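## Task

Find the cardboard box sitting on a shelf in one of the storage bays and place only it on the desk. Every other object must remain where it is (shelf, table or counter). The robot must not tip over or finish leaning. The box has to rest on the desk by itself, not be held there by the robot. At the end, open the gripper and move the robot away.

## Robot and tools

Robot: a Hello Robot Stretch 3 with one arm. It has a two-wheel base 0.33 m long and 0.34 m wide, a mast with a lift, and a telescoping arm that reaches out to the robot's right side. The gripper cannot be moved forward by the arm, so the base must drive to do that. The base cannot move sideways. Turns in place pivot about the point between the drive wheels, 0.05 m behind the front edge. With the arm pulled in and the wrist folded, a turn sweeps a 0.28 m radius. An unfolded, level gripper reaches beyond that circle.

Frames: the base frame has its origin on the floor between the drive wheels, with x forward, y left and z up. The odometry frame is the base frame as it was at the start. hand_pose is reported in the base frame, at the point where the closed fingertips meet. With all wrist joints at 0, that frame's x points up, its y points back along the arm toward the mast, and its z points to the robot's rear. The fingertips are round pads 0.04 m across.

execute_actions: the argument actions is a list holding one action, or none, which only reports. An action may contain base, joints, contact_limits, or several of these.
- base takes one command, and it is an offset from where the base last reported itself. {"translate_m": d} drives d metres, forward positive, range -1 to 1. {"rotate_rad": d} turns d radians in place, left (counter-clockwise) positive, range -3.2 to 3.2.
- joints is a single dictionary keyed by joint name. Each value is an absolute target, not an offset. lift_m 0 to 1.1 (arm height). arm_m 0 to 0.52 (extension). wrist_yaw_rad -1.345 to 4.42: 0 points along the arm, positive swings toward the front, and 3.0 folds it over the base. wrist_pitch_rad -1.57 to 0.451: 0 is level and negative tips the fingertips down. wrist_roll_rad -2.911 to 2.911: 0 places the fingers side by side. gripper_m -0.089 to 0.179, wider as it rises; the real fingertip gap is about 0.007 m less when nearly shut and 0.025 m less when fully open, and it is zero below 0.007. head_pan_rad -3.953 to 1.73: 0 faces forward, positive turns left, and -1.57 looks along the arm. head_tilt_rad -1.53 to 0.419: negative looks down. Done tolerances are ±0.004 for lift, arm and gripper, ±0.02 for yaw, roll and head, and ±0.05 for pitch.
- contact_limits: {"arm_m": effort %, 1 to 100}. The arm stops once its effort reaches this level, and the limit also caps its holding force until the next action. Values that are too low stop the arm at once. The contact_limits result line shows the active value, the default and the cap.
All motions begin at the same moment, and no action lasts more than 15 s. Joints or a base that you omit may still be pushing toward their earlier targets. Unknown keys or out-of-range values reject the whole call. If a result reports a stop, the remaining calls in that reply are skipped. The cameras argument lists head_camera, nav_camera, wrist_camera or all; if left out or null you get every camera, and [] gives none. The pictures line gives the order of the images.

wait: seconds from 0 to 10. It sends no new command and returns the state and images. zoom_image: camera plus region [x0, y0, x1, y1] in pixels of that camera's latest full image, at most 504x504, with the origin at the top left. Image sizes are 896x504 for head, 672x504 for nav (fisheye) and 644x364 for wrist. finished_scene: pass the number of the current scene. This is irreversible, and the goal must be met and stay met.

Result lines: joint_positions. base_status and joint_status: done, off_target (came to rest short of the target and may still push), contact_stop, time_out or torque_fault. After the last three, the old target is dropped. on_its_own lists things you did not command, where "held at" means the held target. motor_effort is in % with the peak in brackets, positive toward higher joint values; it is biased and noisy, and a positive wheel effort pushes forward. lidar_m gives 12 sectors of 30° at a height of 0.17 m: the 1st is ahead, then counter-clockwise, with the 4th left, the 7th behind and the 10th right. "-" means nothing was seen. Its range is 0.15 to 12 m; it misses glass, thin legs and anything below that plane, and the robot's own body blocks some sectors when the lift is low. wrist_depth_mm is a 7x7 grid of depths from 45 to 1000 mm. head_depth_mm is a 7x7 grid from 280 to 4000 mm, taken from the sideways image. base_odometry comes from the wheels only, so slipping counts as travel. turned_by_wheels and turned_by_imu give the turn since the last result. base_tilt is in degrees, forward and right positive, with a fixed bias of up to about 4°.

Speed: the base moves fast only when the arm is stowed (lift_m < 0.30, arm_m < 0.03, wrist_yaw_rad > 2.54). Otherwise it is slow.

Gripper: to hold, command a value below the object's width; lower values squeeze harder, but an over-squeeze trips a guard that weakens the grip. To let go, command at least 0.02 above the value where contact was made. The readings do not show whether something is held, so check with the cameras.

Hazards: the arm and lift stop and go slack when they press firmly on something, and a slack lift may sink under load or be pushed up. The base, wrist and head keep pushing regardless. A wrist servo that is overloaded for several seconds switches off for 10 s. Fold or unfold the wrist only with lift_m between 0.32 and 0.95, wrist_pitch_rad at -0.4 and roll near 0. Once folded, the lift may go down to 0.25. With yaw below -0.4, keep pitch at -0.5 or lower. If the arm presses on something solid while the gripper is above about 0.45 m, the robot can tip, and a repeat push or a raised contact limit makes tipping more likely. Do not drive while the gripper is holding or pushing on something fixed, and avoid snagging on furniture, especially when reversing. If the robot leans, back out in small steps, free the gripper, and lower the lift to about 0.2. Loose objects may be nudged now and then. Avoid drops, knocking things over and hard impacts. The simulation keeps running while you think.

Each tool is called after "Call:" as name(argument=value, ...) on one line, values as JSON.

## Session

Call:
execute_actions(actions=[], cameras=["nav_camera"])

Scene clock: 0.00 s.
base_odometry: x=+0.000 y=+0.000 heading=+0.000 (m, m, rad; odometry frame)
turned_by_wheels: +0.000 (rad since the last result)
turned_by_imu: +0.000 (rad since the last result)
base_tilt: forward=-0.3 right=+0.9 (deg)
lidar_m: 1.03 0.98 1.27 0.93 2.24 2.21 1.42 1.09 1.04 1.11 1.00 0.98
head_depth_mm: 909 907 905 896 896 892 890 / 962 959 957 950 948 941 939 / 1022 1015 1018 1008 1003 1002 991 / 1087 1084 1075 1078 1063 1061 1059 / 1164 1156 1156 1146 1138 1134 1128 / 1223 1127 1148 1165 1183 1178 1178 / 1017 1001 1013 1020 1035 1049 1057
base_status: not commanded
joint_positions: lift_m=+0.409 arm_m=+0.000 wrist_yaw_rad=+3.143 wrist_pitch_rad=-0.473 wrist_roll_rad=+0.019 gripper_m=+0.037 head_pan_rad=+0.006 head_tilt_rad=-0.020
joint_status: not commanded
motor_effort: left_wheel=+0 right_wheel=+1 lift_m=+26 arm_m=+1 wrist_yaw_rad=+1 wrist_pitch_rad=+4 wrist_roll_rad=+0 gripper_m=+0 head_pan_rad=+0 head_tilt_rad=+2 (%)
hand_pose: x=-0.0214 y=+0.0720 z=+0.4093 quat_wxyz=(+0.167, +0.693, +0.165, +0.681) (m; base frame)
wrist_depth_mm: - - - - 933 - - / - - - - - - - / 979 996 - - - - - / 792 819 832 843 885 895 923 / 669 678 692 720 738 737 755 / 580 583 - 604 612 622 645 / 508 528 - - 539 556 557
pictures: nav_camera (sideways: a quarter turn counterclockwise sets it upright)
Images, in order (width x height): nav_camera 672x504.

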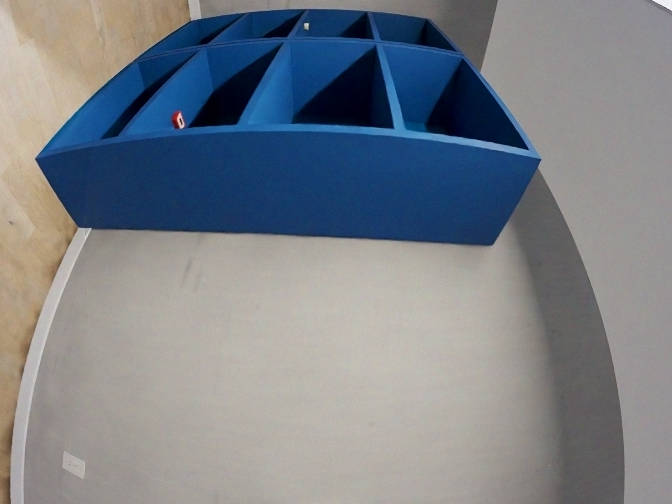

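Call:
execute_actions(actions=[{"joints":{"head_pan_rad":1.0,"lift_m":0.25}}], cameras=["nav_camera"])

Scene clock: 9.00 s.
base_odometry: x=+0.000 y=+0.000 heading=+0.000 (m, m, rad; odometry frame)
turned_by_wheels: +0.000 (rad since the last result)
turned_by_imu: -0.001 (rad since the last result)
base_tilt: forward=-0.2 right=+0.9 (deg)
lidar_m: 1.03 0.98 1.27 0.93 2.24 2.21 1.42 1.09 1.04 1.11 1.00 0.97
head_depth_mm: 1824 1586 1679 1686 1682 1691 1396 / 1864 2552 2153 1746 1698 1688 1684 / 1870 2607 2669 2643 2636 2604 2177 / 1909 2631 2610 2637 2649 2641 2198 / 1912 2625 2600 2597 2652 2629 2166 / 1848 2596 2423 2576 2596 2597 2142 / 1955 1449 1477 1525 1588 1641 1704
base_status: not commanded
joint_positions: lift_m=+0.250 arm_m=+0.000 wrist_yaw_rad=+3.143 wrist_pitch_rad=-0.474 wrist_roll_rad=+0.019 gripper_m=+0.037 head_pan_rad=+0.993 head_tilt_rad=-0.020
joint_status: all done
motor_effort: left_wheel=+1(1) right_wheel=+0(1) lift_m=+22(26) arm_m=-1(0) wrist_yaw_rad=-1(1) wrist_pitch_rad=+4(5) wrist_roll_rad=+0(0) gripper_m=+0(0) head_pan_rad=+2(25) head_tilt_rad=+1(1) (%)
hand_pose: x=-0.0214 y=+0.0719 z=+0.2506 quat_wxyz=(+0.167, +0.693, +0.165, +0.681) (m; base frame)
wrist_depth_mm: - - - - 925 - - / 886 918 931 - 967 - - / 683 700 715 733 770 791 821 / 552 563 578 592 608 625 644 / 469 - - - 522 518 527 / - - - - - 438 446 / - - - - - 383 390
pictures: nav_camera (sideways: a quarter turn counterclockwise sets it upright)
Images, in order (width x height): nav_camera 672x504.

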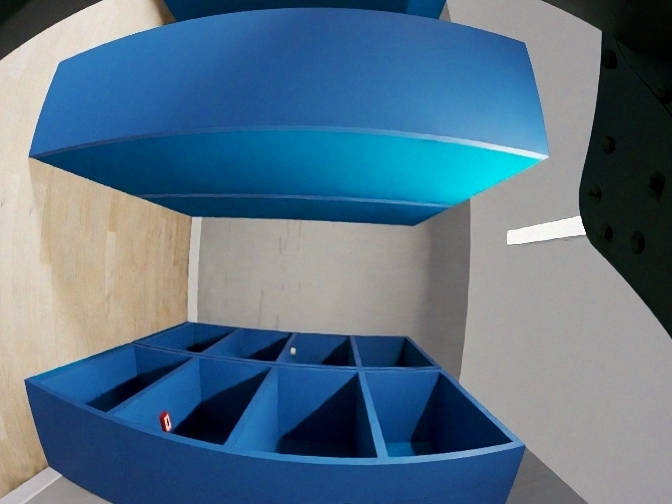

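Call:
execute_actions(actions=[{"base":{"rotate_rad":0.95},"joints":{"head_pan_rad":0}}], cameras=["nav_camera"])

Scene clock: 15.70 s.
base_odometry: x=+0.000 y=+0.000 heading=+0.950 (m, m, rad; odometry frame)
turned_by_wheels: +0.950 (rad since the last result)
turned_by_imu: +0.953 (rad since the last result)
base_tilt: forward=-0.4 right=+0.8 (deg)
lidar_m: 1.78 0.93 1.15 2.70 1.56 1.12 1.04 1.08 1.02 0.97 1.00 0.98
head_depth_mm: 1830 1460 1706 1712 1710 1707 1334 / 1838 2423 1704 1708 1686 1695 1693 / 1878 2615 2651 2620 2609 2556 2072 / 1883 2607 2608 2641 2630 2654 2184 / 1919 2562 2590 2638 2595 2641 2161 / 1924 2578 2577 2544 2569 2557 2140 / 1942 2431 1707 1760 1839 1920 1939
base_status: done
joint_positions: lift_m=+0.250 arm_m=+0.000 wrist_yaw_rad=+3.143 wrist_pitch_rad=-0.474 wrist_roll_rad=+0.019 gripper_m=+0.037 head_pan_rad=+0.007 head_tilt_rad=-0.020
joint_status: all done
motor_effort: left_wheel=+0(5) right_wheel=+3(8) lift_m=+22(22) arm_m=+0(1) wrist_yaw_rad=+0(0) wrist_pitch_rad=+5(5) wrist_roll_rad=+0(0) gripper_m=+0(0) head_pan_rad=-3(25) head_tilt_rad=+1(1) (%)
hand_pose: x=-0.0214 y=+0.0719 z=+0.2506 quat_wxyz=(+0.167, +0.693, +0.165, +0.681) (m; base frame)
wrist_depth_mm: - - - - - - - / 886 933 931 - - - - / 678 685 714 750 763 779 825 / 553 569 584 588 610 627 644 / 466 - - - 524 513 536 / - - - - - 440 447 / - - - - - 381 393
pictures: nav_camera (sideways: a quarter turn counterclockwise sets it upright)
Images, in order (width x height): nav_camera 672x504.

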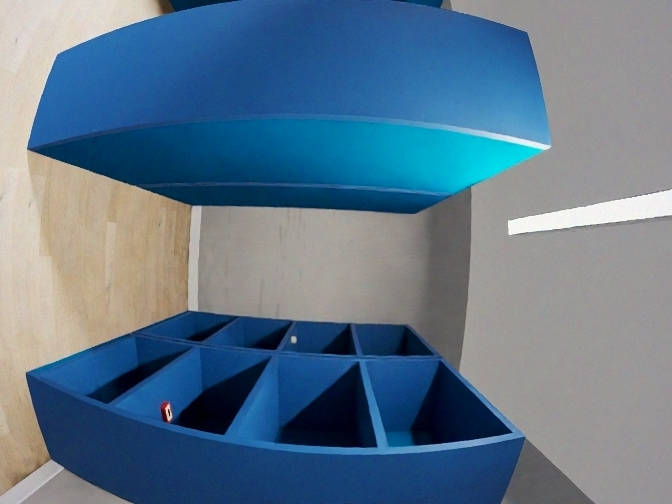

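Call:
execute_actions(actions=[{"base":{"translate_m":1.0},"joints":{"head_pan_rad":-1.57,"head_tilt_rad":-0.3}}], cameras=[])

Call:
execute_actions(actions=[{"base":{"translate_m":0.7}}], cameras=["nav_camera"])

Scene clock: 29.20 s.
base_odometry: x=+0.582 y=+0.813 heading=+0.950 (m, m, rad; odometry frame)
turned_by_wheels: +0.000 (rad since the last result)
turned_by_imu: -0.002 (rad since the last result)
base_tilt: forward=-0.3 right=+0.8 (deg)
lidar_m: 1.70 0.64 0.46 0.44 0.45 2.16 2.03 1.38 0.50 0.49 0.96 0.86
head_depth_mm: 392 846 905 965 1025 1093 1172 / 391 429 440 460 490 1066 1160 / 404 668 651 625 592 529 564 / 381 822 868 913 672 548 880 / 386 819 861 903 663 542 903 / 396 809 855 897 654 534 894 / 406 806 849 886 641 527 883
base_status: done
joint_positions: lift_m=+0.250 arm_m=+0.000 wrist_yaw_rad=+3.143 wrist_pitch_rad=-0.474 wrist_roll_rad=+0.019 gripper_m=+0.037 head_pan_rad=-1.563 head_tilt_rad=-0.297
joint_status: all done
motor_effort: left_wheel=-1(4) right_wheel=+2(8) lift_m=+22(22) arm_m=+1(1) wrist_yaw_rad=+0(1) wrist_pitch_rad=+4(4) wrist_roll_rad=+0(0) gripper_m=+0(0) head_pan_rad=-2(26) head_tilt_rad=-1(17) (%)
hand_pose: x=-0.0214 y=+0.0718 z=+0.2506 quat_wxyz=(+0.167, +0.693, +0.165, +0.681) (m; base frame)
wrist_depth_mm: - - - 445 433 422 409 / 882 906 931 493 477 455 450 / 682 692 719 555 540 514 501 / 560 566 573 599 588 579 557 / 471 - - - 523 522 524 / - - - - - 439 448 / - - - - - 384 388
pictures: none
No camera images: the call's "cameras" was empty. Leave "cameras" out to get every camera's image.

Scene clock: 33.23 s.
base_odometry: x=+0.989 y=+1.383 heading=+0.950 (m, m, rad; odometry frame)
turned_by_wheels: +0.000 (rad since the last result)
turned_by_imu: -0.001 (rad since the last result)
base_tilt: forward=-0.1 right=+0.9 (deg)
lidar_m: 1.00 0.68 0.48 0.46 0.47 0.64 2.74 0.95 0.95 0.45 0.94 1.04
head_depth_mm: 381 826 871 926 709 543 935 / 368 820 862 912 698 536 925 / 367 814 859 899 687 531 920 / 377 806 852 891 673 523 911 / 359 384 407 586 597 486 849 / 369 385 406 428 454 483 517 / 354 375 395 418 445 473 513
base_status: done
joint_positions: lift_m=+0.250 arm_m=+0.000 wrist_yaw_rad=+3.143 wrist_pitch_rad=-0.474 wrist_roll_rad=+0.019 gripper_m=+0.037 head_pan_rad=-1.563 head_tilt_rad=-0.297
joint_status: not commanded
motor_effort: left_wheel=-1(4) right_wheel=+2(8) lift_m=+22(22) arm_m=+1(1) wrist_yaw_rad=+0(1) wrist_pitch_rad=+4(4) wrist_roll_rad=+0(0) gripper_m=+0(0) head_pan_rad=-3(2) head_tilt_rad=-1(1) (%)
hand_pose: x=-0.0214 y=+0.0718 z=+0.2506 quat_wxyz=(+0.167, +0.693, +0.165, +0.681) (m; base frame)
wrist_depth_mm: 511 491 487 461 457 438 424 / 569 551 537 508 507 488 471 / 631 622 610 576 557 541 518 / 556 571 575 603 595 589 581 / 470 - - - 525 518 533 / - - - - - 440 443 / - - - - - 389 388
pictures: nav_camera (sideways: a quarter turn counterclockwise sets it upright)
Images, in order (width x height): nav_camera 672x504.

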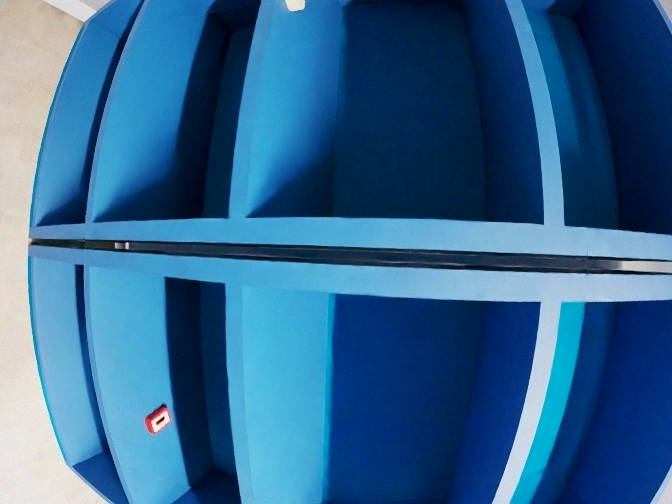

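Call:
execute_actions(actions=[{"base":{"translate_m":0.3},"joints":{"head_pan_rad":-1.2,"head_tilt_rad":-0.3}}], cameras=["nav_camera"])

Scene clock: 42.07 s.
base_odometry: x=+1.164 y=+1.626 heading=+0.950 (m, m, rad; odometry frame)
turned_by_wheels: +0.000 (rad since the last result)
turned_by_imu: -0.001 (rad since the last result)
base_tilt: forward=-0.1 right=+0.8 (deg)
lidar_m: 0.70 0.69 0.49 0.47 0.48 0.65 3.04 1.22 0.49 0.67 0.93 0.73
head_depth_mm: 347 754 798 837 707 497 877 / 357 782 819 861 695 493 899 / 366 804 842 886 687 489 918 / 377 827 871 903 675 504 907 / 386 851 895 936 665 520 902 / 396 880 924 963 654 1024 892 / 406 910 957 984 642 1048 887
base_status: done
joint_positions: lift_m=+0.250 arm_m=+0.000 wrist_yaw_rad=+3.143 wrist_pitch_rad=-0.474 wrist_roll_rad=+0.019 gripper_m=+0.037 head_pan_rad=-1.207 head_tilt_rad=-0.297
joint_status: all done
motor_effort: left_wheel=-1(6) right_wheel=+2(7) lift_m=+22(22) arm_m=+1(0) wrist_yaw_rad=+0(0) wrist_pitch_rad=+4(4) wrist_roll_rad=+0(0) gripper_m=+0(0) head_pan_rad=+2(17) head_tilt_rad=-1(1) (%)
hand_pose: x=-0.0214 y=+0.0718 z=+0.2505 quat_wxyz=(+0.167, +0.693, +0.165, +0.681) (m; base frame)
wrist_depth_mm: 515 505 501 470 461 449 431 / 578 556 557 530 514 494 479 / 640 629 630 587 571 547 523 / 550 567 573 595 604 595 588 / 477 - - - 520 517 527 / - - - - - 440 447 / - - - - - 385 390
pictures: nav_camera (sideways: a quarter turn counterclockwise sets it upright)
Images, in order (width x height): nav_camera 672x504.

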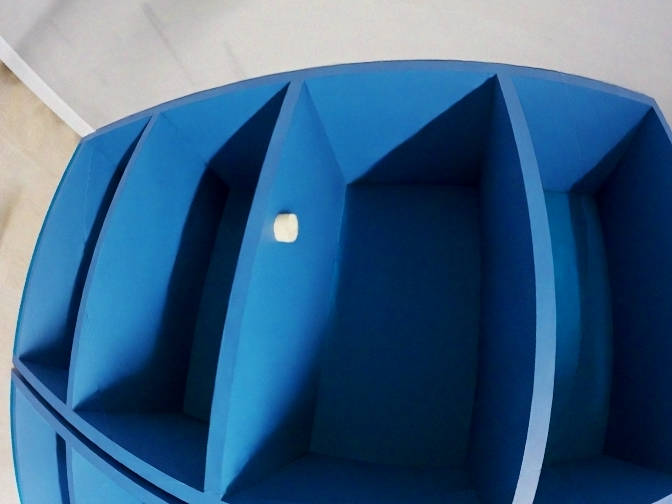

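Call:
execute_actions(actions=[{"base":{"translate_m":-1.0}}], cameras=[])

Call:
execute_actions(actions=[{"base":{"translate_m":-0.6}}], cameras=[])

Call:
execute_actions(actions=[{"base":{"rotate_rad":1.57}}], cameras=[])

Call:
execute_actions(actions=[{"base":{"translate_m":1.0},"joints":{"head_tilt_rad":0}}], cameras=["nav_camera"])

Scene clock: 57.57 s.
base_odometry: x=+0.582 y=+0.813 heading=+0.949 (m, m, rad; odometry frame)
turned_by_wheels: +0.000 (rad since the last result)
turned_by_imu: -0.001 (rad since the last result)
base_tilt: forward=-0.3 right=+0.9 (deg)
lidar_m: 1.70 0.64 0.46 0.44 0.45 2.17 2.04 1.39 0.50 0.49 0.96 0.85
head_depth_mm: 381 786 827 862 708 498 859 / 392 804 846 894 697 514 924 / 404 834 875 912 687 530 916 / 415 855 899 938 676 548 912 / 428 884 926 961 665 1034 878 / 440 907 960 992 653 1062 893 / 452 937 994 1020 641 1084 881
base_status: done
joint_positions: lift_m=+0.250 arm_m=+0.000 wrist_yaw_rad=+3.143 wrist_pitch_rad=-0.474 wrist_roll_rad=+0.019 gripper_m=+0.037 head_pan_rad=-1.207 head_tilt_rad=-0.297
joint_status: not commanded
motor_effort: left_wheel=-1(6) right_wheel=+3(7) lift_m=+22(22) arm_m=+0(1) wrist_yaw_rad=+1(1) wrist_pitch_rad=+5(4) wrist_roll_rad=+0(0) gripper_m=+0(1) head_pan_rad=+2(2) head_tilt_rad=-1(1) (%)
hand_pose: x=-0.0214 y=+0.0718 z=+0.2505 quat_wxyz=(+0.168, +0.693, +0.165, +0.681) (m; base frame)
wrist_depth_mm: - - - 446 430 417 405 / 884 921 932 488 476 462 448 / 680 693 716 555 534 515 494 / 554 563 577 581 585 575 560 / 471 - - - 524 515 527 / - - - - - 436 451 / - - - - - 382 389
pictures: none
No camera images: the call's "cameras" was empty. Leave "cameras" out to get every camera's image.

Scene clock: 61.20 s.
base_odometry: x=+0.232 y=+0.326 heading=+0.949 (m, m, rad; odometry frame)
turned_by_wheels: +0.000 (rad since the last result)
turned_by_imu: +0.000 (rad since the last result)
base_tilt: forward=-0.2 right=+0.8 (deg)
lidar_m: 1.84 0.61 0.61 1.85 2.15 1.54 1.44 1.41 1.00 0.96 0.66 0.68
head_depth_mm: 782 816 849 896 937 997 1050 / 805 839 881 925 976 1026 1089 / 826 863 910 958 1006 1063 1129 / 852 891 934 982 1042 1099 1167 / 869 919 963 1019 1072 1139 1211 / 769 816 859 911 969 1032 1112 / 644 672 706 741 781 820 868
base_status: done
joint_positions: lift_m=+0.250 arm_m=+0.000 wrist_yaw_rad=+3.143 wrist_pitch_rad=-0.474 wrist_roll_rad=+0.019 gripper_m=+0.037 head_pan_rad=-1.207 head_tilt_rad=-0.297
joint_status: not commanded
motor_effort: left_wheel=-1(7) right_wheel=+3(7) lift_m=+21(22) arm_m=+0(0) wrist_yaw_rad=+0(1) wrist_pitch_rad=+4(5) wrist_roll_rad=+0(0) gripper_m=+0(0) head_pan_rad=+2(2) head_tilt_rad=-1(1) (%)
hand_pose: x=-0.0214 y=+0.0718 z=+0.2505 quat_wxyz=(+0.168, +0.693, +0.165, +0.681) (m; base frame)
wrist_depth_mm: - - - - - - 601 / 894 915 927 976 - 931 586 / 676 703 709 740 773 772 571 / 551 567 573 594 614 626 560 / 469 - - - 514 512 522 / - - - - - 441 444 / - - - - - 385 392
pictures: none
No camera images: the call's "cameras" was empty. Leave "cameras" out to get every camera's image.

Scene clock: 63.57 s.
base_odometry: x=+0.232 y=+0.326 heading=+2.519 (m, m, rad; odometry frame)
turned_by_wheels: +1.570 (rad since the last result)
turned_by_imu: +1.574 (rad since the last result)
base_tilt: forward=-0.1 right=+0.8 (deg)
lidar_m: 1.84 2.16 1.54 1.44 1.42 1.01 0.96 0.66 0.68 1.89 0.62 0.61
head_depth_mm: 1921 1997 2103 2197 2290 2051 1572 / 1959 2066 2157 2254 2365 2021 1550 / 1959 2053 2166 2315 2429 1999 1544 / 1261 1371 1512 1672 1907 1890 1538 / 941 1012 1081 1168 1267 1383 1421 / 753 794 842 895 948 1016 1086 / 629 658 690 722 759 798 846
base_status: done
joint_positions: lift_m=+0.250 arm_m=+0.000 wrist_yaw_rad=+3.143 wrist_pitch_rad=-0.474 wrist_roll_rad=+0.019 gripper_m=+0.037 head_pan_rad=-1.207 head_tilt_rad=-0.297
joint_status: not commanded
motor_effort: left_wheel=-1(7) right_wheel=+2(9) lift_m=+21(22) arm_m=+1(0) wrist_yaw_rad=+2(0) wrist_pitch_rad=+4(5) wrist_roll_rad=+0(0) gripper_m=+0(0) head_pan_rad=+2(2) head_tilt_rad=-1(1) (%)
hand_pose: x=-0.0214 y=+0.0718 z=+0.2505 quat_wxyz=(+0.168, +0.693, +0.165, +0.681) (m; base frame)
wrist_depth_mm: - - - - - - - / 895 911 944 981 - - - / 672 691 712 750 755 796 813 / 552 564 569 596 608 629 642 / 470 - - - 520 515 530 / - - - - - 437 452 / - - - - - 385 388
pictures: none
No camera images: the call's "cameras" was empty. Leave "cameras" out to get every camera's image.

Scene clock: 68.60 s.
base_odometry: x=-0.580 y=+0.909 heading=+2.519 (m, m, rad; odometry frame)
turned_by_wheels: +0.000 (rad since the last result)
turned_by_imu: -0.002 (rad since the last result)
base_tilt: forward=-0.2 right=+0.9 (deg)
lidar_m: 2.35 1.53 1.56 1.50 1.55 2.04 1.81 0.59 0.42 0.42 1.17 0.89
head_depth_mm: 1821 2112 2087 2044 2031 2035 1501 / 1824 2156 2161 2149 2138 2133 2136 / 1855 2224 2229 2219 2202 2178 2195 / 1861 2309 2274 2279 2271 2260 2216 / 1884 2327 2092 2150 2227 2301 2093 / 1910 2369 1621 1672 1694 1737 1760 / 1917 1305 1323 1352 1369 1399 1451
base_status: done
joint_positions: lift_m=+0.250 arm_m=+0.000 wrist_yaw_rad=+3.143 wrist_pitch_rad=-0.474 wrist_roll_rad=+0.019 gripper_m=+0.037 head_pan_rad=-1.207 head_tilt_rad=-0.014
joint_status: all done
motor_effort: left_wheel=-1(3) right_wheel=+3(8) lift_m=+22(21) arm_m=+1(0) wrist_yaw_rad=+1(1) wrist_pitch_rad=+4(4) wrist_roll_rad=+0(0) gripper_m=+0(0) head_pan_rad=+2(2) head_tilt_rad=+5(20) (%)
hand_pose: x=-0.0214 y=+0.0718 z=+0.2505 quat_wxyz=(+0.168, +0.693, +0.165, +0.681) (m; base frame)
wrist_depth_mm: - - - - - - - / 897 916 956 996 - - - / 679 697 720 737 756 795 818 / 552 565 572 597 604 622 642 / 466 - - - 524 512 526 / - - - - - 443 443 / - - - - - 386 388
pictures: nav_camera (sideways: a quarter turn counterclockwise sets it upright)
Images, in order (width x height): nav_camera 672x504.

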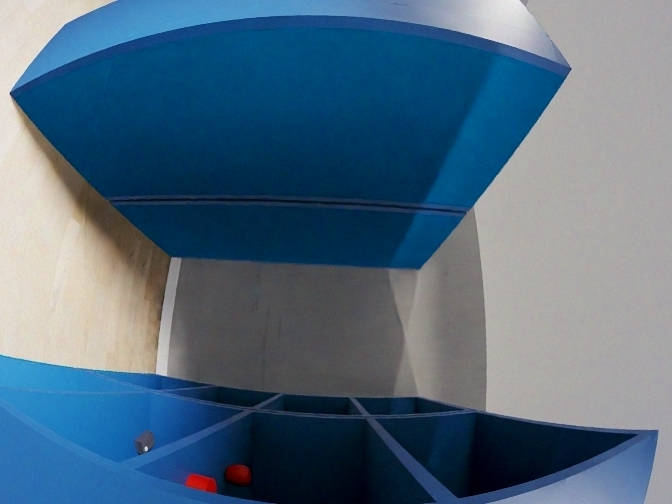

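Call:
execute_actions(actions=[{"base":{"translate_m":0.45}}], cameras=[])

Call:
execute_actions(actions=[{"base":{"rotate_rad":-1.57},"joints":{"head_pan_rad":-0.6,"head_tilt_rad":-0.3}}], cameras=[])

Call:
execute_actions(actions=[{"base":{"translate_m":0.8}}], cameras=["nav_camera"])

Scene clock: 79.33 s.
base_odometry: x=-0.946 y=+1.171 heading=+2.519 (m, m, rad; odometry frame)
turned_by_wheels: +0.000 (rad since the last result)
turned_by_imu: -0.001 (rad since the last result)
base_tilt: forward=-0.3 right=+1.0 (deg)
lidar_m: 1.90 1.77 1.25 1.52 1.56 2.06 1.99 0.69 1.38 1.54 0.52 0.52
head_depth_mm: 1822 2067 2079 2063 2062 2076 2059 / 1839 2158 2158 2135 2125 2110 2108 / 1855 2196 2131 2181 2167 2154 2142 / 1782 1201 1247 1312 1350 1398 1462 / 840 861 884 910 931 959 986 / 657 671 685 700 714 729 744 / 539 549 559 567 580 588 598
base_status: done
joint_positions: lift_m=+0.250 arm_m=+0.000 wrist_yaw_rad=+3.143 wrist_pitch_rad=-0.474 wrist_roll_rad=+0.019 gripper_m=+0.037 head_pan_rad=-1.207 head_tilt_rad=-0.013
joint_status: not commanded
motor_effort: left_wheel=+0(4) right_wheel=+2(7) lift_m=+22(22) arm_m=+0(0) wrist_yaw_rad=+0(0) wrist_pitch_rad=+5(5) wrist_roll_rad=+0(0) gripper_m=+0(0) head_pan_rad=+2(2) head_tilt_rad=+5(5) (%)
hand_pose: x=-0.0214 y=+0.0718 z=+0.2505 quat_wxyz=(+0.168, +0.693, +0.165, +0.681) (m; base frame)
wrist_depth_mm: - - - - - - - / 871 921 945 993 - - - / 684 691 713 754 752 782 813 / 558 568 589 595 606 625 650 / 465 - - - 521 517 524 / - - - - - 438 447 / - - - - - 384 391
pictures: none
No camera images: the call's "cameras" was empty. Leave "cameras" out to get every camera's image.

Scene clock: 81.50 s.
base_odometry: x=-0.946 y=+1.171 heading=+0.949 (m, m, rad; odometry frame)
turned_by_wheels: -1.570 (rad since the last result)
turned_by_imu: -1.575 (rad since the last result)
base_tilt: forward=-0.1 right=+0.9 (deg)
lidar_m: 1.50 0.51 0.53 1.90 2.22 1.26 1.52 1.56 2.06 1.98 0.69 1.39
head_depth_mm: 562 584 614 668 740 832 953 / 1123 951 1202 1075 704 741 795 / 1250 1023 1339 1158 1385 1187 944 / 1366 1387 1488 1116 1551 1175 1317 / 1277 1320 1431 1204 1546 1213 1432 / 1192 1246 1326 1366 1448 1569 1446 / 1200 1304 1858 1819 1663 1695 1489
base_status: done
joint_positions: lift_m=+0.250 arm_m=+0.000 wrist_yaw_rad=+3.143 wrist_pitch_rad=-0.474 wrist_roll_rad=+0.019 gripper_m=+0.037 head_pan_rad=-0.607 head_tilt_rad=-0.297
joint_status: all done
motor_effort: left_wheel=+3(10) right_wheel=-1(6) lift_m=+22(22) arm_m=-1(0) wrist_yaw_rad=+0(0) wrist_pitch_rad=+5(4) wrist_roll_rad=+0(0) gripper_m=+0(0) head_pan_rad=+2(22) head_tilt_rad=-1(16) (%)
hand_pose: x=-0.0214 y=+0.0718 z=+0.2505 quat_wxyz=(+0.168, +0.693, +0.165, +0.681) (m; base frame)
wrist_depth_mm: - - - - - - 530 / 842 904 933 - - 903 524 / 683 702 719 731 768 739 514 / 555 562 576 593 608 622 493 / 469 - - - 521 519 498 / - - - - - 439 447 / - - - - - 386 389
pictures: none
No camera images: the call's "cameras" was empty. Leave "cameras" out to get every camera's image.

Scene clock: 85.97 s.
base_odometry: x=-0.480 y=+1.822 heading=+0.949 (m, m, rad; odometry frame)
turned_by_wheels: +0.000 (rad since the last result)
turned_by_imu: -0.001 (rad since the last result)
base_tilt: forward=-0.2 right=+0.7 (deg)
lidar_m: 1.45 0.54 0.38 0.37 0.38 0.50 2.32 2.39 0.67 1.00 0.72 0.76
head_depth_mm: 612 672 739 814 707 996 896 / 594 623 660 715 734 862 900 / 1216 677 705 732 755 796 842 / 1359 1101 1471 1057 1501 1132 971 / 1423 1466 1576 1213 1618 1199 1428 / 1322 1355 1475 1478 1579 1664 1427 / 1246 1304 1376 1453 1524 1643 1485
base_status: done
joint_positions: lift_m=+0.250 arm_m=+0.000 wrist_yaw_rad=+3.143 wrist_pitch_rad=-0.474 wrist_roll_rad=+0.019 gripper_m=+0.037 head_pan_rad=-0.607 head_tilt_rad=-0.297
joint_status: not commanded
motor_effort: left_wheel=+2(9) right_wheel=-1(5) lift_m=+22(22) arm_m=+0(1) wrist_yaw_rad=+1(0) wrist_pitch_rad=+4(5) wrist_roll_rad=+0(0) gripper_m=+0(0) head_pan_rad=+2(2) head_tilt_rad=-1(1) (%)
hand_pose: x=-0.0214 y=+0.0718 z=+0.2505 quat_wxyz=(+0.168, +0.693, +0.165, +0.681) (m; base frame)
wrist_depth_mm: - 399 394 374 366 354 345 / 825 446 436 410 402 392 378 / 677 504 490 464 451 431 418 / 553 546 547 530 512 494 475 / 466 - - - 526 517 510 / - - - - - 441 447 / - - - - - 386 392
pictures: nav_camera (sideways: a quarter turn counterclockwise sets it upright)
Images, in order (width x height): nav_camera 672x504.

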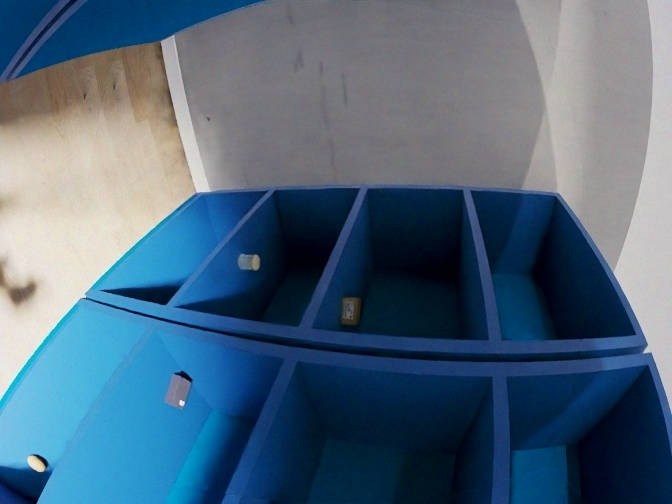

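Call:
execute_actions(actions=[{"base":{"translate_m":0.75},"joints":{"lift_m":0.93,"wrist_pitch_rad":-0.4}}], cameras=[])

Call:
execute_actions(actions=[{"joints":{"wrist_yaw_rad":0,"wrist_pitch_rad":0,"gripper_m":0.115,"lift_m":1.0}}], cameras=["wrist_camera"])

Scene clock: 107.63 s.
base_odometry: x=-0.043 y=+2.431 heading=+0.949 (m, m, rad; odometry frame)
turned_by_wheels: +0.000 (rad since the last result)
turned_by_imu: -0.002 (rad since the last result)
base_tilt: forward=-0.2 right=+0.9 (deg)
lidar_m: 0.69 0.57 0.41 0.39 0.40 0.54 2.71 1.25 0.56 0.67 0.94 0.73
head_depth_mm: 879 895 1023 1039 707 1099 930 / 805 863 949 997 703 1163 926 / 742 791 857 911 830 1073 916 / 706 745 785 836 876 966 974 / 691 729 775 822 880 935 1004 / 645 676 715 757 805 854 916 / 601 630 663 700 738 781 836
base_status: done
joint_positions: lift_m=+0.930 arm_m=+0.000 wrist_yaw_rad=+3.143 wrist_pitch_rad=-0.423 wrist_roll_rad=+0.019 gripper_m=+0.037 head_pan_rad=-0.607 head_tilt_rad=-0.297
joint_status: all done
motor_effort: left_wheel=+3(8) right_wheel=-1(5) lift_m=+31(33) arm_m=+0(0) wrist_yaw_rad=+1(1) wrist_pitch_rad=+8(8) wrist_roll_rad=+0(0) gripper_m=+0(0) head_pan_rad=+2(2) head_tilt_rad=-1(1) (%)
hand_pose: x=-0.0215 y=+0.0785 z=+0.9413 quat_wxyz=(+0.150, +0.697, +0.148, +0.685) (m; base frame)
wrist_depth_mm: 430 415 408 389 386 368 361 / 478 464 455 428 417 409 395 / 535 516 508 478 465 451 435 / 605 584 573 533 520 502 482 / 706 671 647 623 577 563 547 / 861 796 797 715 689 656 619 / - 1000 940 849 815 756 720
pictures: none
No camera images: the call's "cameras" was empty. Leave "cameras" out to get every camera's image.

Scene clock: 110.23 s.
base_odometry: x=-0.043 y=+2.431 heading=+0.949 (m, m, rad; odometry frame)
turned_by_wheels: +0.000 (rad since the last result)
turned_by_imu: +0.000 (rad since the last result)
base_tilt: forward=-0.2 right=+0.9 (deg)
lidar_m: 0.70 0.57 0.41 0.39 0.40 0.54 2.71 1.25 0.56 0.67 0.95 0.73
head_depth_mm: 881 895 1024 1042 710 1100 930 / 806 863 957 994 700 1157 927 / 741 791 856 914 827 1074 915 / 707 747 787 831 877 964 969 / 691 729 776 821 875 932 1004 / 643 676 715 754 801 857 917 / 600 631 662 699 737 783 833
base_status: not commanded
joint_positions: lift_m=+1.000 arm_m=+0.000 wrist_yaw_rad=+0.002 wrist_pitch_rad=-0.026 wrist_roll_rad=+0.019 gripper_m=+0.115 head_pan_rad=-0.607 head_tilt_rad=-0.297
joint_status: all done
motor_effort: left_wheel=+3(3) right_wheel=-2(2) lift_m=+31(32) arm_m=-1(0) wrist_yaw_rad=-2(3) wrist_pitch_rad=+8(10) wrist_roll_rad=+0(0) gripper_m=+0(100) head_pan_rad=+2(2) head_tilt_rad=-1(1) (%)
hand_pose: x=-0.0208 y=-0.4008 z=+1.1077 quat_wxyz=(+0.701, +0.010, -0.713, -0.009) (m; base frame)
wrist_depth_mm: 714 705 698 694 673 344 247 / 728 738 716 710 698 332 256 / 754 771 758 734 702 316 265 / 536 600 645 755 653 305 276 / 370 402 426 452 477 292 289 / 752 607 329 328 340 311 303 / 764 823 855 876 464 320 312
pictures: wrist_camera
Images, in order (width x height): wrist_camera 644x364.

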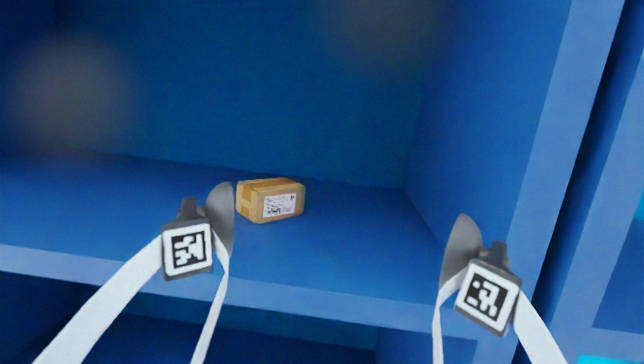

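Call:
execute_actions(actions=[{"base":{"translate_m":0.08},"joints":{"arm_m":0.3}}], cameras=["wrist_camera"])

Scene clock: 121.00 s.
base_odometry: x=+0.004 y=+2.496 heading=+0.949 (m, m, rad; odometry frame)
turned_by_wheels: +0.000 (rad since the last result)
turned_by_imu: -0.001 (rad since the last result)
base_tilt: forward=-0.2 right=+0.8 (deg)
lidar_m: 0.62 0.57 0.41 0.39 0.40 0.54 2.78 1.32 0.59 0.96 0.83 0.65
head_depth_mm: 764 831 932 1010 707 1088 930 / 701 755 827 896 700 1071 924 / 647 687 743 805 801 948 913 / 654 691 719 767 813 871 918 / 608 640 681 724 773 826 893 / 565 593 628 663 706 749 806 / 528 554 583 614 648 689 730
base_status: done
joint_positions: lift_m=+1.000 arm_m=+0.300 wrist_yaw_rad=+0.001 wrist_pitch_rad=-0.026 wrist_roll_rad=+0.019 gripper_m=+0.115 head_pan_rad=-0.607 head_tilt_rad=-0.297
joint_status: all done
motor_effort: left_wheel=+2(6) right_wheel=-2(2) lift_m=+31(31) arm_m=+3(6) wrist_yaw_rad=-1(3) wrist_pitch_rad=+9(9) wrist_roll_rad=+0(0) gripper_m=+0(0) head_pan_rad=+2(2) head_tilt_rad=-1(1) (%)
hand_pose: x=-0.0212 y=-0.7002 z=+1.1078 quat_wxyz=(+0.701, +0.010, -0.713, -0.009) (m; base frame)
wrist_depth_mm: 426 419 410 399 390 386 307 / 445 434 427 417 411 398 298 / 463 445 443 430 424 415 291 / 479 471 458 449 437 429 283 / 368 396 422 448 455 391 277 / 278 283 301 315 338 345 269 / 228 229 178 196 264 264 261
pictures: wrist_camera
Images, in order (width x height): wrist_camera 644x364.

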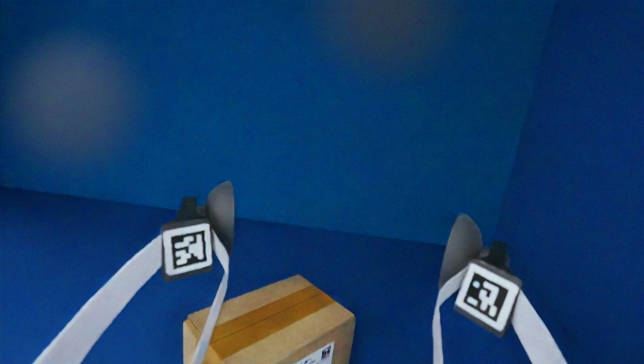

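Call:
execute_actions(actions=[{"base":{"translate_m":0.04},"joints":{"arm_m":0.28,"gripper_m":0.14}}], cameras=[])

Call:
execute_actions(actions=[{"joints":{"lift_m":0.945}}], cameras=["wrist_camera"])

Scene clock: 133.50 s.
base_odometry: x=+0.027 y=+2.529 heading=+0.950 (m, m, rad; odometry frame)
turned_by_wheels: +0.000 (rad since the last result)
turned_by_imu: -0.001 (rad since the last result)
base_tilt: forward=-0.4 right=+0.9 (deg)
lidar_m: 0.58 0.58 0.41 0.39 0.40 0.55 2.83 1.36 0.61 0.97 0.77 0.60
head_depth_mm: 707 773 860 934 707 1082 935 / 646 703 764 831 701 1004 921 / 623 659 691 739 774 873 897 / 611 649 690 733 777 829 877 / 566 597 632 673 719 771 834 / 525 552 583 618 656 698 748 / 491 515 543 572 603 640 682
base_status: done
joint_positions: lift_m=+1.000 arm_m=+0.280 wrist_yaw_rad=+0.001 wrist_pitch_rad=-0.026 wrist_roll_rad=+0.019 gripper_m=+0.140 head_pan_rad=-0.607 head_tilt_rad=-0.297
joint_status: all done
motor_effort: left_wheel=+2(6) right_wheel=-2(3) lift_m=+31(31) arm_m=-3(5) wrist_yaw_rad=-2(1) wrist_pitch_rad=+8(9) wrist_roll_rad=+0(0) gripper_m=+0(95) head_pan_rad=+2(2) head_tilt_rad=-1(1) (%)
hand_pose: x=-0.0212 y=-0.6808 z=+1.1078 quat_wxyz=(+0.701, +0.010, -0.713, -0.009) (m; base frame)
wrist_depth_mm: 435 439 427 418 410 402 360 / 462 454 442 430 424 420 350 / 485 476 464 449 447 436 342 / 502 488 482 475 461 448 332 / 368 403 419 449 470 462 325 / 281 275 309 252 342 - 317 / 221 232 236 187 245 263 283
pictures: none
No camera images: the call's "cameras" was empty. Leave "cameras" out to get every camera's image.

Scene clock: 134.83 s.
base_odometry: x=+0.027 y=+2.529 heading=+0.950 (m, m, rad; odometry frame)
turned_by_wheels: +0.000 (rad since the last result)
turned_by_imu: +0.000 (rad since the last result)
base_tilt: forward=-0.2 right=+0.8 (deg)
lidar_m: 0.58 0.58 0.41 0.39 0.41 0.55 2.82 1.36 0.61 0.98 0.77 0.60
head_depth_mm: 708 772 861 936 708 1086 931 / 648 699 761 829 701 1007 928 / 623 657 693 739 776 874 908 / 611 648 692 730 778 831 880 / 564 596 633 674 718 769 831 / 524 554 584 618 657 699 747 / 489 515 542 573 603 640 681
base_status: not commanded
joint_positions: lift_m=+0.945 arm_m=+0.280 wrist_yaw_rad=+0.001 wrist_pitch_rad=-0.026 wrist_roll_rad=+0.019 gripper_m=+0.140 head_pan_rad=-0.607 head_tilt_rad=-0.297
joint_status: all done
motor_effort: left_wheel=+3(2) right_wheel=-2(2) lift_m=+21(28) arm_m=-2(2) wrist_yaw_rad=+0(1) wrist_pitch_rad=+8(9) wrist_roll_rad=+0(0) gripper_m=+0(0) head_pan_rad=+2(2) head_tilt_rad=-1(0) (%)
hand_pose: x=-0.0212 y=-0.6808 z=+1.0532 quat_wxyz=(+0.701, +0.010, -0.713, -0.009) (m; base frame)
wrist_depth_mm: 442 436 430 420 409 402 360 / 461 458 445 433 426 413 349 / 486 469 454 455 442 430 341 / 376 411 469 461 463 450 334 / 256 281 290 190 301 396 323 / 201 194 210 163 213 - 271 / - 162 168 167 184 184 206
pictures: wrist_camera
Images, in order (width x height): wrist_camera 644x364.

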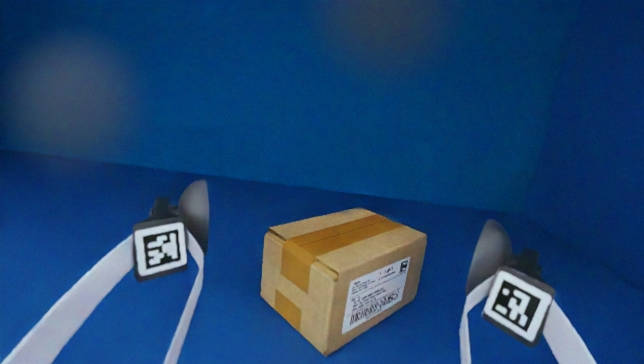

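Call:
execute_actions(actions=[{"joints":{"arm_m":0.31}}], cameras=[])

Call:
execute_actions(actions=[{"joints":{"gripper_m":0.04}}], cameras=[])

Call:
execute_actions(actions=[{"joints":{"lift_m":1.0}}], cameras=[])

Call:
execute_actions(actions=[{"joints":{"arm_m":0}}], cameras=["wrist_camera"])

Scene clock: 149.37 s.
base_odometry: x=+0.027 y=+2.529 heading=+0.950 (m, m, rad; odometry frame)
turned_by_wheels: +0.000 (rad since the last result)
turned_by_imu: -0.001 (rad since the last result)
base_tilt: forward=-0.2 right=+0.7 (deg)
lidar_m: 0.58 0.58 0.41 0.39 0.41 0.55 2.83 1.36 0.61 0.98 0.77 0.60
head_depth_mm: 705 771 859 932 709 1082 933 / 645 701 764 831 701 999 925 / 622 658 694 740 775 877 896 / 610 647 690 733 775 831 878 / 564 598 633 672 718 772 833 / 525 554 583 617 656 699 749 / 490 515 543 570 604 641 683
base_status: not commanded
joint_positions: lift_m=+0.945 arm_m=+0.310 wrist_yaw_rad=+0.001 wrist_pitch_rad=-0.026 wrist_roll_rad=+0.019 gripper_m=+0.140 head_pan_rad=-0.607 head_tilt_rad=-0.297
joint_status: all done
motor_effort: left_wheel=+3(2) right_wheel=-2(2) lift_m=+22(21) arm_m=+3(3) wrist_yaw_rad=-1(2) wrist_pitch_rad=+9(8) wrist_roll_rad=+0(0) gripper_m=+0(0) head_pan_rad=+1(2) head_tilt_rad=-1(1) (%)
hand_pose: x=-0.0212 y=-0.7102 z=+1.0532 quat_wxyz=(+0.701, +0.010, -0.713, -0.009) (m; base frame)
wrist_depth_mm: 413 407 401 390 383 373 357 / 433 422 414 406 400 390 348 / 446 443 432 424 414 402 340 / 378 411 442 436 432 423 334 / 256 280 291 196 341 394 323 / 202 193 203 140 165 - 271 / - 162 162 134 172 184 206
pictures: none
No camera images: the call's "cameras" was empty. Leave "cameras" out to get every camera's image.

Scene clock: 150.87 s.
base_odometry: x=+0.027 y=+2.529 heading=+0.950 (m, m, rad; odometry frame)
turned_by_wheels: +0.000 (rad since the last result)
turned_by_imu: +0.000 (rad since the last result)
base_tilt: forward=-0.3 right=+0.8 (deg)
lidar_m: 0.58 0.58 0.41 0.39 0.40 0.55 2.82 1.36 0.61 0.97 0.77 0.60
head_depth_mm: 706 773 860 933 705 1083 933 / 645 700 765 826 700 1004 927 / 623 657 692 739 777 875 895 / 608 646 691 730 776 825 879 / 564 598 634 675 718 770 830 / 525 554 585 617 656 699 749 / 490 515 541 570 605 639 679
base_status: not commanded
joint_positions: lift_m=+0.945 arm_m=+0.310 wrist_yaw_rad=+0.001 wrist_pitch_rad=-0.023 wrist_roll_rad=+0.019 gripper_m=+0.041 head_pan_rad=-0.607 head_tilt_rad=-0.297
joint_status: all done
motor_effort: left_wheel=+3(2) right_wheel=-1(2) lift_m=+21(22) arm_m=+3(3) wrist_yaw_rad=-1(1) wrist_pitch_rad=+7(9) wrist_roll_rad=+0(0) gripper_m=-12(100) head_pan_rad=+2(2) head_tilt_rad=-1(1) (%)
hand_pose: x=-0.0213 y=-0.7103 z=+1.0540 quat_wxyz=(+0.701, +0.008, -0.713, -0.008) (m; base frame)
wrist_depth_mm: 411 403 400 394 386 374 353 / 430 422 418 407 396 389 350 / 450 440 430 419 412 406 338 / 381 414 442 435 427 419 331 / 257 272 310 198 361 380 324 / 196 206 204 152 151 261 274 / 157 164 168 153 178 196 204
pictures: none
No camera images: the call's "cameras" was empty. Leave "cameras" out to get every camera's image.

Scene clock: 152.20 s.
base_odometry: x=+0.027 y=+2.529 heading=+0.950 (m, m, rad; odometry frame)
turned_by_wheels: +0.000 (rad since the last result)
turned_by_imu: +0.000 (rad since the last result)
base_tilt: forward=-0.2 right=+0.9 (deg)
lidar_m: 0.58 0.57 0.41 0.39 0.40 0.55 2.82 1.36 0.61 0.98 0.77 0.60
head_depth_mm: 706 772 858 939 707 1083 930 / 647 701 765 832 700 999 926 / 624 656 694 739 775 876 898 / 611 648 690 729 778 831 876 / 564 597 632 672 717 771 829 / 525 553 584 617 655 699 750 / 492 515 542 570 603 639 680
base_status: not commanded
joint_positions: lift_m=+1.000 arm_m=+0.310 wrist_yaw_rad=+0.001 wrist_pitch_rad=-0.027 wrist_roll_rad=+0.019 gripper_m=+0.041 head_pan_rad=-0.607 head_tilt_rad=-0.297
joint_status: all done
motor_effort: left_wheel=+2(3) right_wheel=-1(1) lift_m=+32(34) arm_m=+3(3) wrist_yaw_rad=+0(1) wrist_pitch_rad=+9(9) wrist_roll_rad=+0(0) gripper_m=-10(12) head_pan_rad=+2(2) head_tilt_rad=+0(1) (%)
hand_pose: x=-0.0213 y=-0.7102 z=+1.1076 quat_wxyz=(+0.701, +0.010, -0.713, -0.010) (m; base frame)
wrist_depth_mm: 415 408 395 389 379 377 360 / 430 421 413 407 396 391 348 / 449 441 432 424 412 409 340 / 467 462 449 444 427 418 334 / 365 388 439 450 444 438 322 / 276 291 287 149 145 367 314 / 222 232 231 137 251 277 280
pictures: none
No camera images: the call's "cameras" was empty. Leave "cameras" out to get every camera's image.

Scene clock: 155.70 s.
base_odometry: x=+0.027 y=+2.529 heading=+0.950 (m, m, rad; odometry frame)
turned_by_wheels: +0.000 (rad since the last result)
turned_by_imu: -0.001 (rad since the last result)
base_tilt: forward=-0.2 right=+1.0 (deg)
lidar_m: 0.58 0.58 0.41 0.39 0.40 0.55 2.82 1.36 0.61 0.97 0.77 0.60
head_depth_mm: 707 773 860 932 707 1081 933 / 646 700 764 828 701 1002 928 / 623 659 694 742 775 877 898 / 611 648 689 733 778 829 879 / 566 597 632 672 718 769 830 / 525 553 583 617 656 699 748 / 492 515 541 570 604 639 681
base_status: not commanded
joint_positions: lift_m=+1.000 arm_m=+0.001 wrist_yaw_rad=+0.001 wrist_pitch_rad=-0.028 wrist_roll_rad=+0.019 gripper_m=+0.041 head_pan_rad=-0.607 head_tilt_rad=-0.297
joint_status: all done
motor_effort: left_wheel=+2(2) right_wheel=-1(1) lift_m=+32(32) arm_m=-3(5) wrist_yaw_rad=-1(0) wrist_pitch_rad=+9(9) wrist_roll_rad=+0(0) gripper_m=-10(10) head_pan_rad=+2(2) head_tilt_rad=-1(1) (%)
hand_pose: x=-0.0213 y=-0.4010 z=+1.1073 quat_wxyz=(+0.701, +0.010, -0.713, -0.010) (m; base frame)
wrist_depth_mm: 590 706 696 676 671 598 369 / 604 733 722 701 683 575 361 / 627 760 763 737 719 558 351 / 539 583 691 749 742 534 344 / 369 388 437 447 538 476 333 / 623 329 322 148 146 371 327 / 682 822 828 136 314 313 308
pictures: wrist_camera
Images, in order (width x height): wrist_camera 644x364.

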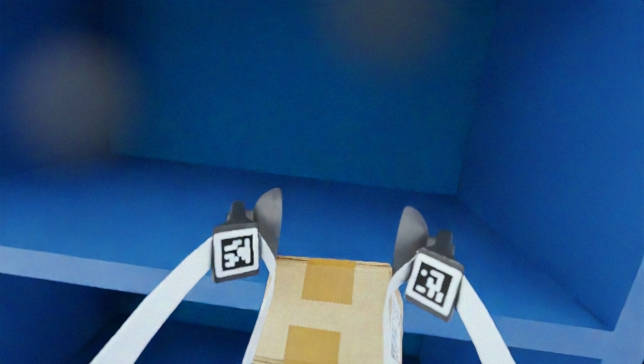

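Held. Back out.

Call:
execute_actions(actions=[{"base":{"translate_m":-1.0},"joints":{"lift_m":0.9,"wrist_pitch_rad":-0.4}}], cameras=[])

Call:
execute_actions(actions=[{"base":{"translate_m":-0.67},"joints":{"wrist_yaw_rad":3.0,"head_pan_rad":0,"head_tilt_rad":-0.2}}], cameras=[])

Call:
execute_actions(actions=[{"base":{"rotate_rad":1.57}}], cameras=["nav_camera"])

Scene clock: 178.43 s.
base_odometry: x=-0.555 y=+1.716 heading=+0.950 (m, m, rad; odometry frame)
turned_by_wheels: +0.000 (rad since the last result)
turned_by_imu: -0.001 (rad since the last result)
base_tilt: forward=-0.2 right=+0.9 (deg)
lidar_m: 1.58 0.53 0.38 0.36 0.37 1.86 2.19 2.25 0.61 0.87 0.86 0.81
head_depth_mm: 803 868 969 1020 710 1133 935 / 734 782 861 922 742 1106 925 / 684 717 776 833 839 988 918 / 746 767 801 832 870 924 973 / 1519 1560 1670 1196 1606 1201 1388 / 1447 1493 1615 1470 1596 1675 1432 / 1351 1415 1496 1566 1632 1725 1489
base_status: done
joint_positions: lift_m=+0.900 arm_m=+0.001 wrist_yaw_rad=+0.001 wrist_pitch_rad=-0.422 wrist_roll_rad=+0.019 gripper_m=+0.041 head_pan_rad=-0.607 head_tilt_rad=-0.297
joint_status: all done
motor_effort: left_wheel=+2(3) right_wheel=-1(4) lift_m=+22(28) arm_m=-2(3) wrist_yaw_rad=-1(0) wrist_pitch_rad=+7(8) wrist_roll_rad=+0(0) gripper_m=-10(10) head_pan_rad=+2(2) head_tilt_rad=-1(1) (%)
hand_pose: x=-0.0214 y=-0.3693 z=+0.9119 quat_wxyz=(+0.685, +0.147, -0.697, -0.150) (m; base frame)
wrist_depth_mm: 618 294 287 277 274 271 264 / 670 813 805 775 738 413 281 / 684 887 865 840 819 431 320 / 692 796 835 845 803 419 - / 639 661 691 696 698 436 - / 655 596 569 149 146 - - / 810 906 927 138 543 - -
pictures: none
No camera images: the call's "cameras" was empty. Leave "cameras" out to get every camera's image.

Scene clock: 186.53 s.
base_odometry: x=-0.945 y=+1.171 heading=+0.950 (m, m, rad; odometry frame)
turned_by_wheels: +0.000 (rad since the last result)
turned_by_imu: -0.001 (rad since the last result)
base_tilt: forward=-0.3 right=+0.8 (deg)
lidar_m: 1.49 0.51 0.53 1.91 2.22 1.25 1.52 1.57 2.07 1.99 0.69 1.39
head_depth_mm: 1607 2057 1308 1292 1341 1371 1455 / 2020 2071 2159 2197 2089 1965 1568 / 2018 2116 2187 2252 2359 2260 1692 / 1988 2047 2137 2219 2323 2224 1672 / 1963 2027 2130 2212 2300 2176 1650 / 1965 2021 2087 2184 2272 2170 1644 / 1418 1469 1517 1579 1637 1696 1570
base_status: done
joint_positions: lift_m=+0.900 arm_m=+0.000 wrist_yaw_rad=+2.998 wrist_pitch_rad=-0.422 wrist_roll_rad=+0.019 gripper_m=+0.041 head_pan_rad=-0.007 head_tilt_rad=-0.211
joint_status: all done
motor_effort: left_wheel=+3(3) right_wheel=-1(4) lift_m=+22(22) arm_m=-3(3) wrist_yaw_rad=+2(3) wrist_pitch_rad=+7(7) wrist_roll_rad=+0(0) gripper_m=-10(10) head_pan_rad=+2(24) head_tilt_rad=+5(12) (%)
hand_pose: x=+0.0108 y=+0.0761 z=+0.9119 quat_wxyz=(+0.199, +0.706, +0.097, +0.673) (m; base frame)
wrist_depth_mm: - - - - - 620 423 / - - - - - 621 420 / - - - - - 607 458 / - - - - - 618 499 / - - - - - 609 575 / - - - 150 146 679 691 / 988 - - 137 872 826 829
pictures: none
No camera images: the call's "cameras" was empty. Leave "cameras" out to get every camera's image.

Scene clock: 189.97 s.
base_odometry: x=-0.945 y=+1.171 heading=+2.520 (m, m, rad; odometry frame)
turned_by_wheels: +1.570 (rad since the last result)
turned_by_imu: +1.578 (rad since the last result)
base_tilt: forward=-0.2 right=+0.8 (deg)
lidar_m: 1.90 1.48 1.25 1.52 1.57 2.07 1.99 0.69 1.39 1.50 0.51 0.53
head_depth_mm: 2147 2222 2323 2395 2483 814 799 / 2141 2204 2296 2394 2522 2301 1702 / 2121 2206 2279 2352 2492 2242 1697 / 2068 2181 2246 2347 2443 2244 1675 / 2079 2141 2201 2311 2373 2037 1658 / 2026 2105 2183 2271 2134 1990 1642 / 2012 2102 2186 2254 2376 2070 1626
base_status: done
joint_positions: lift_m=+0.900 arm_m=+0.000 wrist_yaw_rad=+2.998 wrist_pitch_rad=-0.422 wrist_roll_rad=+0.019 gripper_m=+0.041 head_pan_rad=-0.007 head_tilt_rad=-0.211
joint_status: not commanded
motor_effort: left_wheel=-1(3) right_wheel=+3(6) lift_m=+22(22) arm_m=-2(3) wrist_yaw_rad=+3(2) wrist_pitch_rad=+7(8) wrist_roll_rad=+0(0) gripper_m=-10(10) head_pan_rad=+2(2) head_tilt_rad=+4(5) (%)
hand_pose: x=+0.0108 y=+0.0761 z=+0.9119 quat_wxyz=(+0.199, +0.706, +0.097, +0.673) (m; base frame)
wrist_depth_mm: - - - - - - - / - - - - - - - / - - - - - - - / - - - - - - - / - - - - - - - / - - - 149 146 - - / 994 - - 138 - - -
pictures: nav_camera (sideways: a quarter turn counterclockwise sets it upright)
Images, in order (width x height): nav_camera 672x504.

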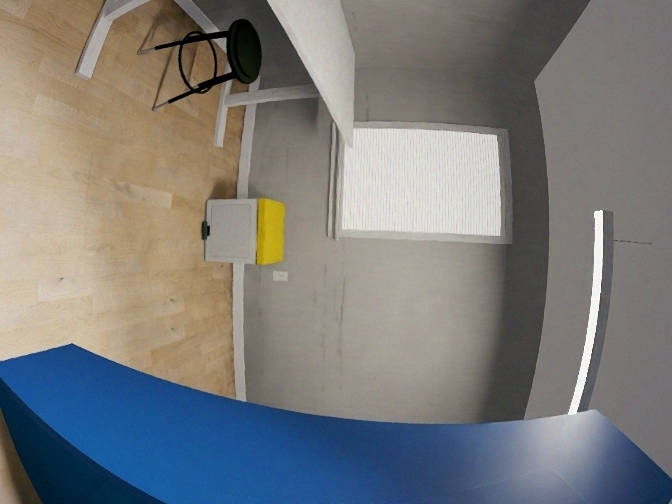

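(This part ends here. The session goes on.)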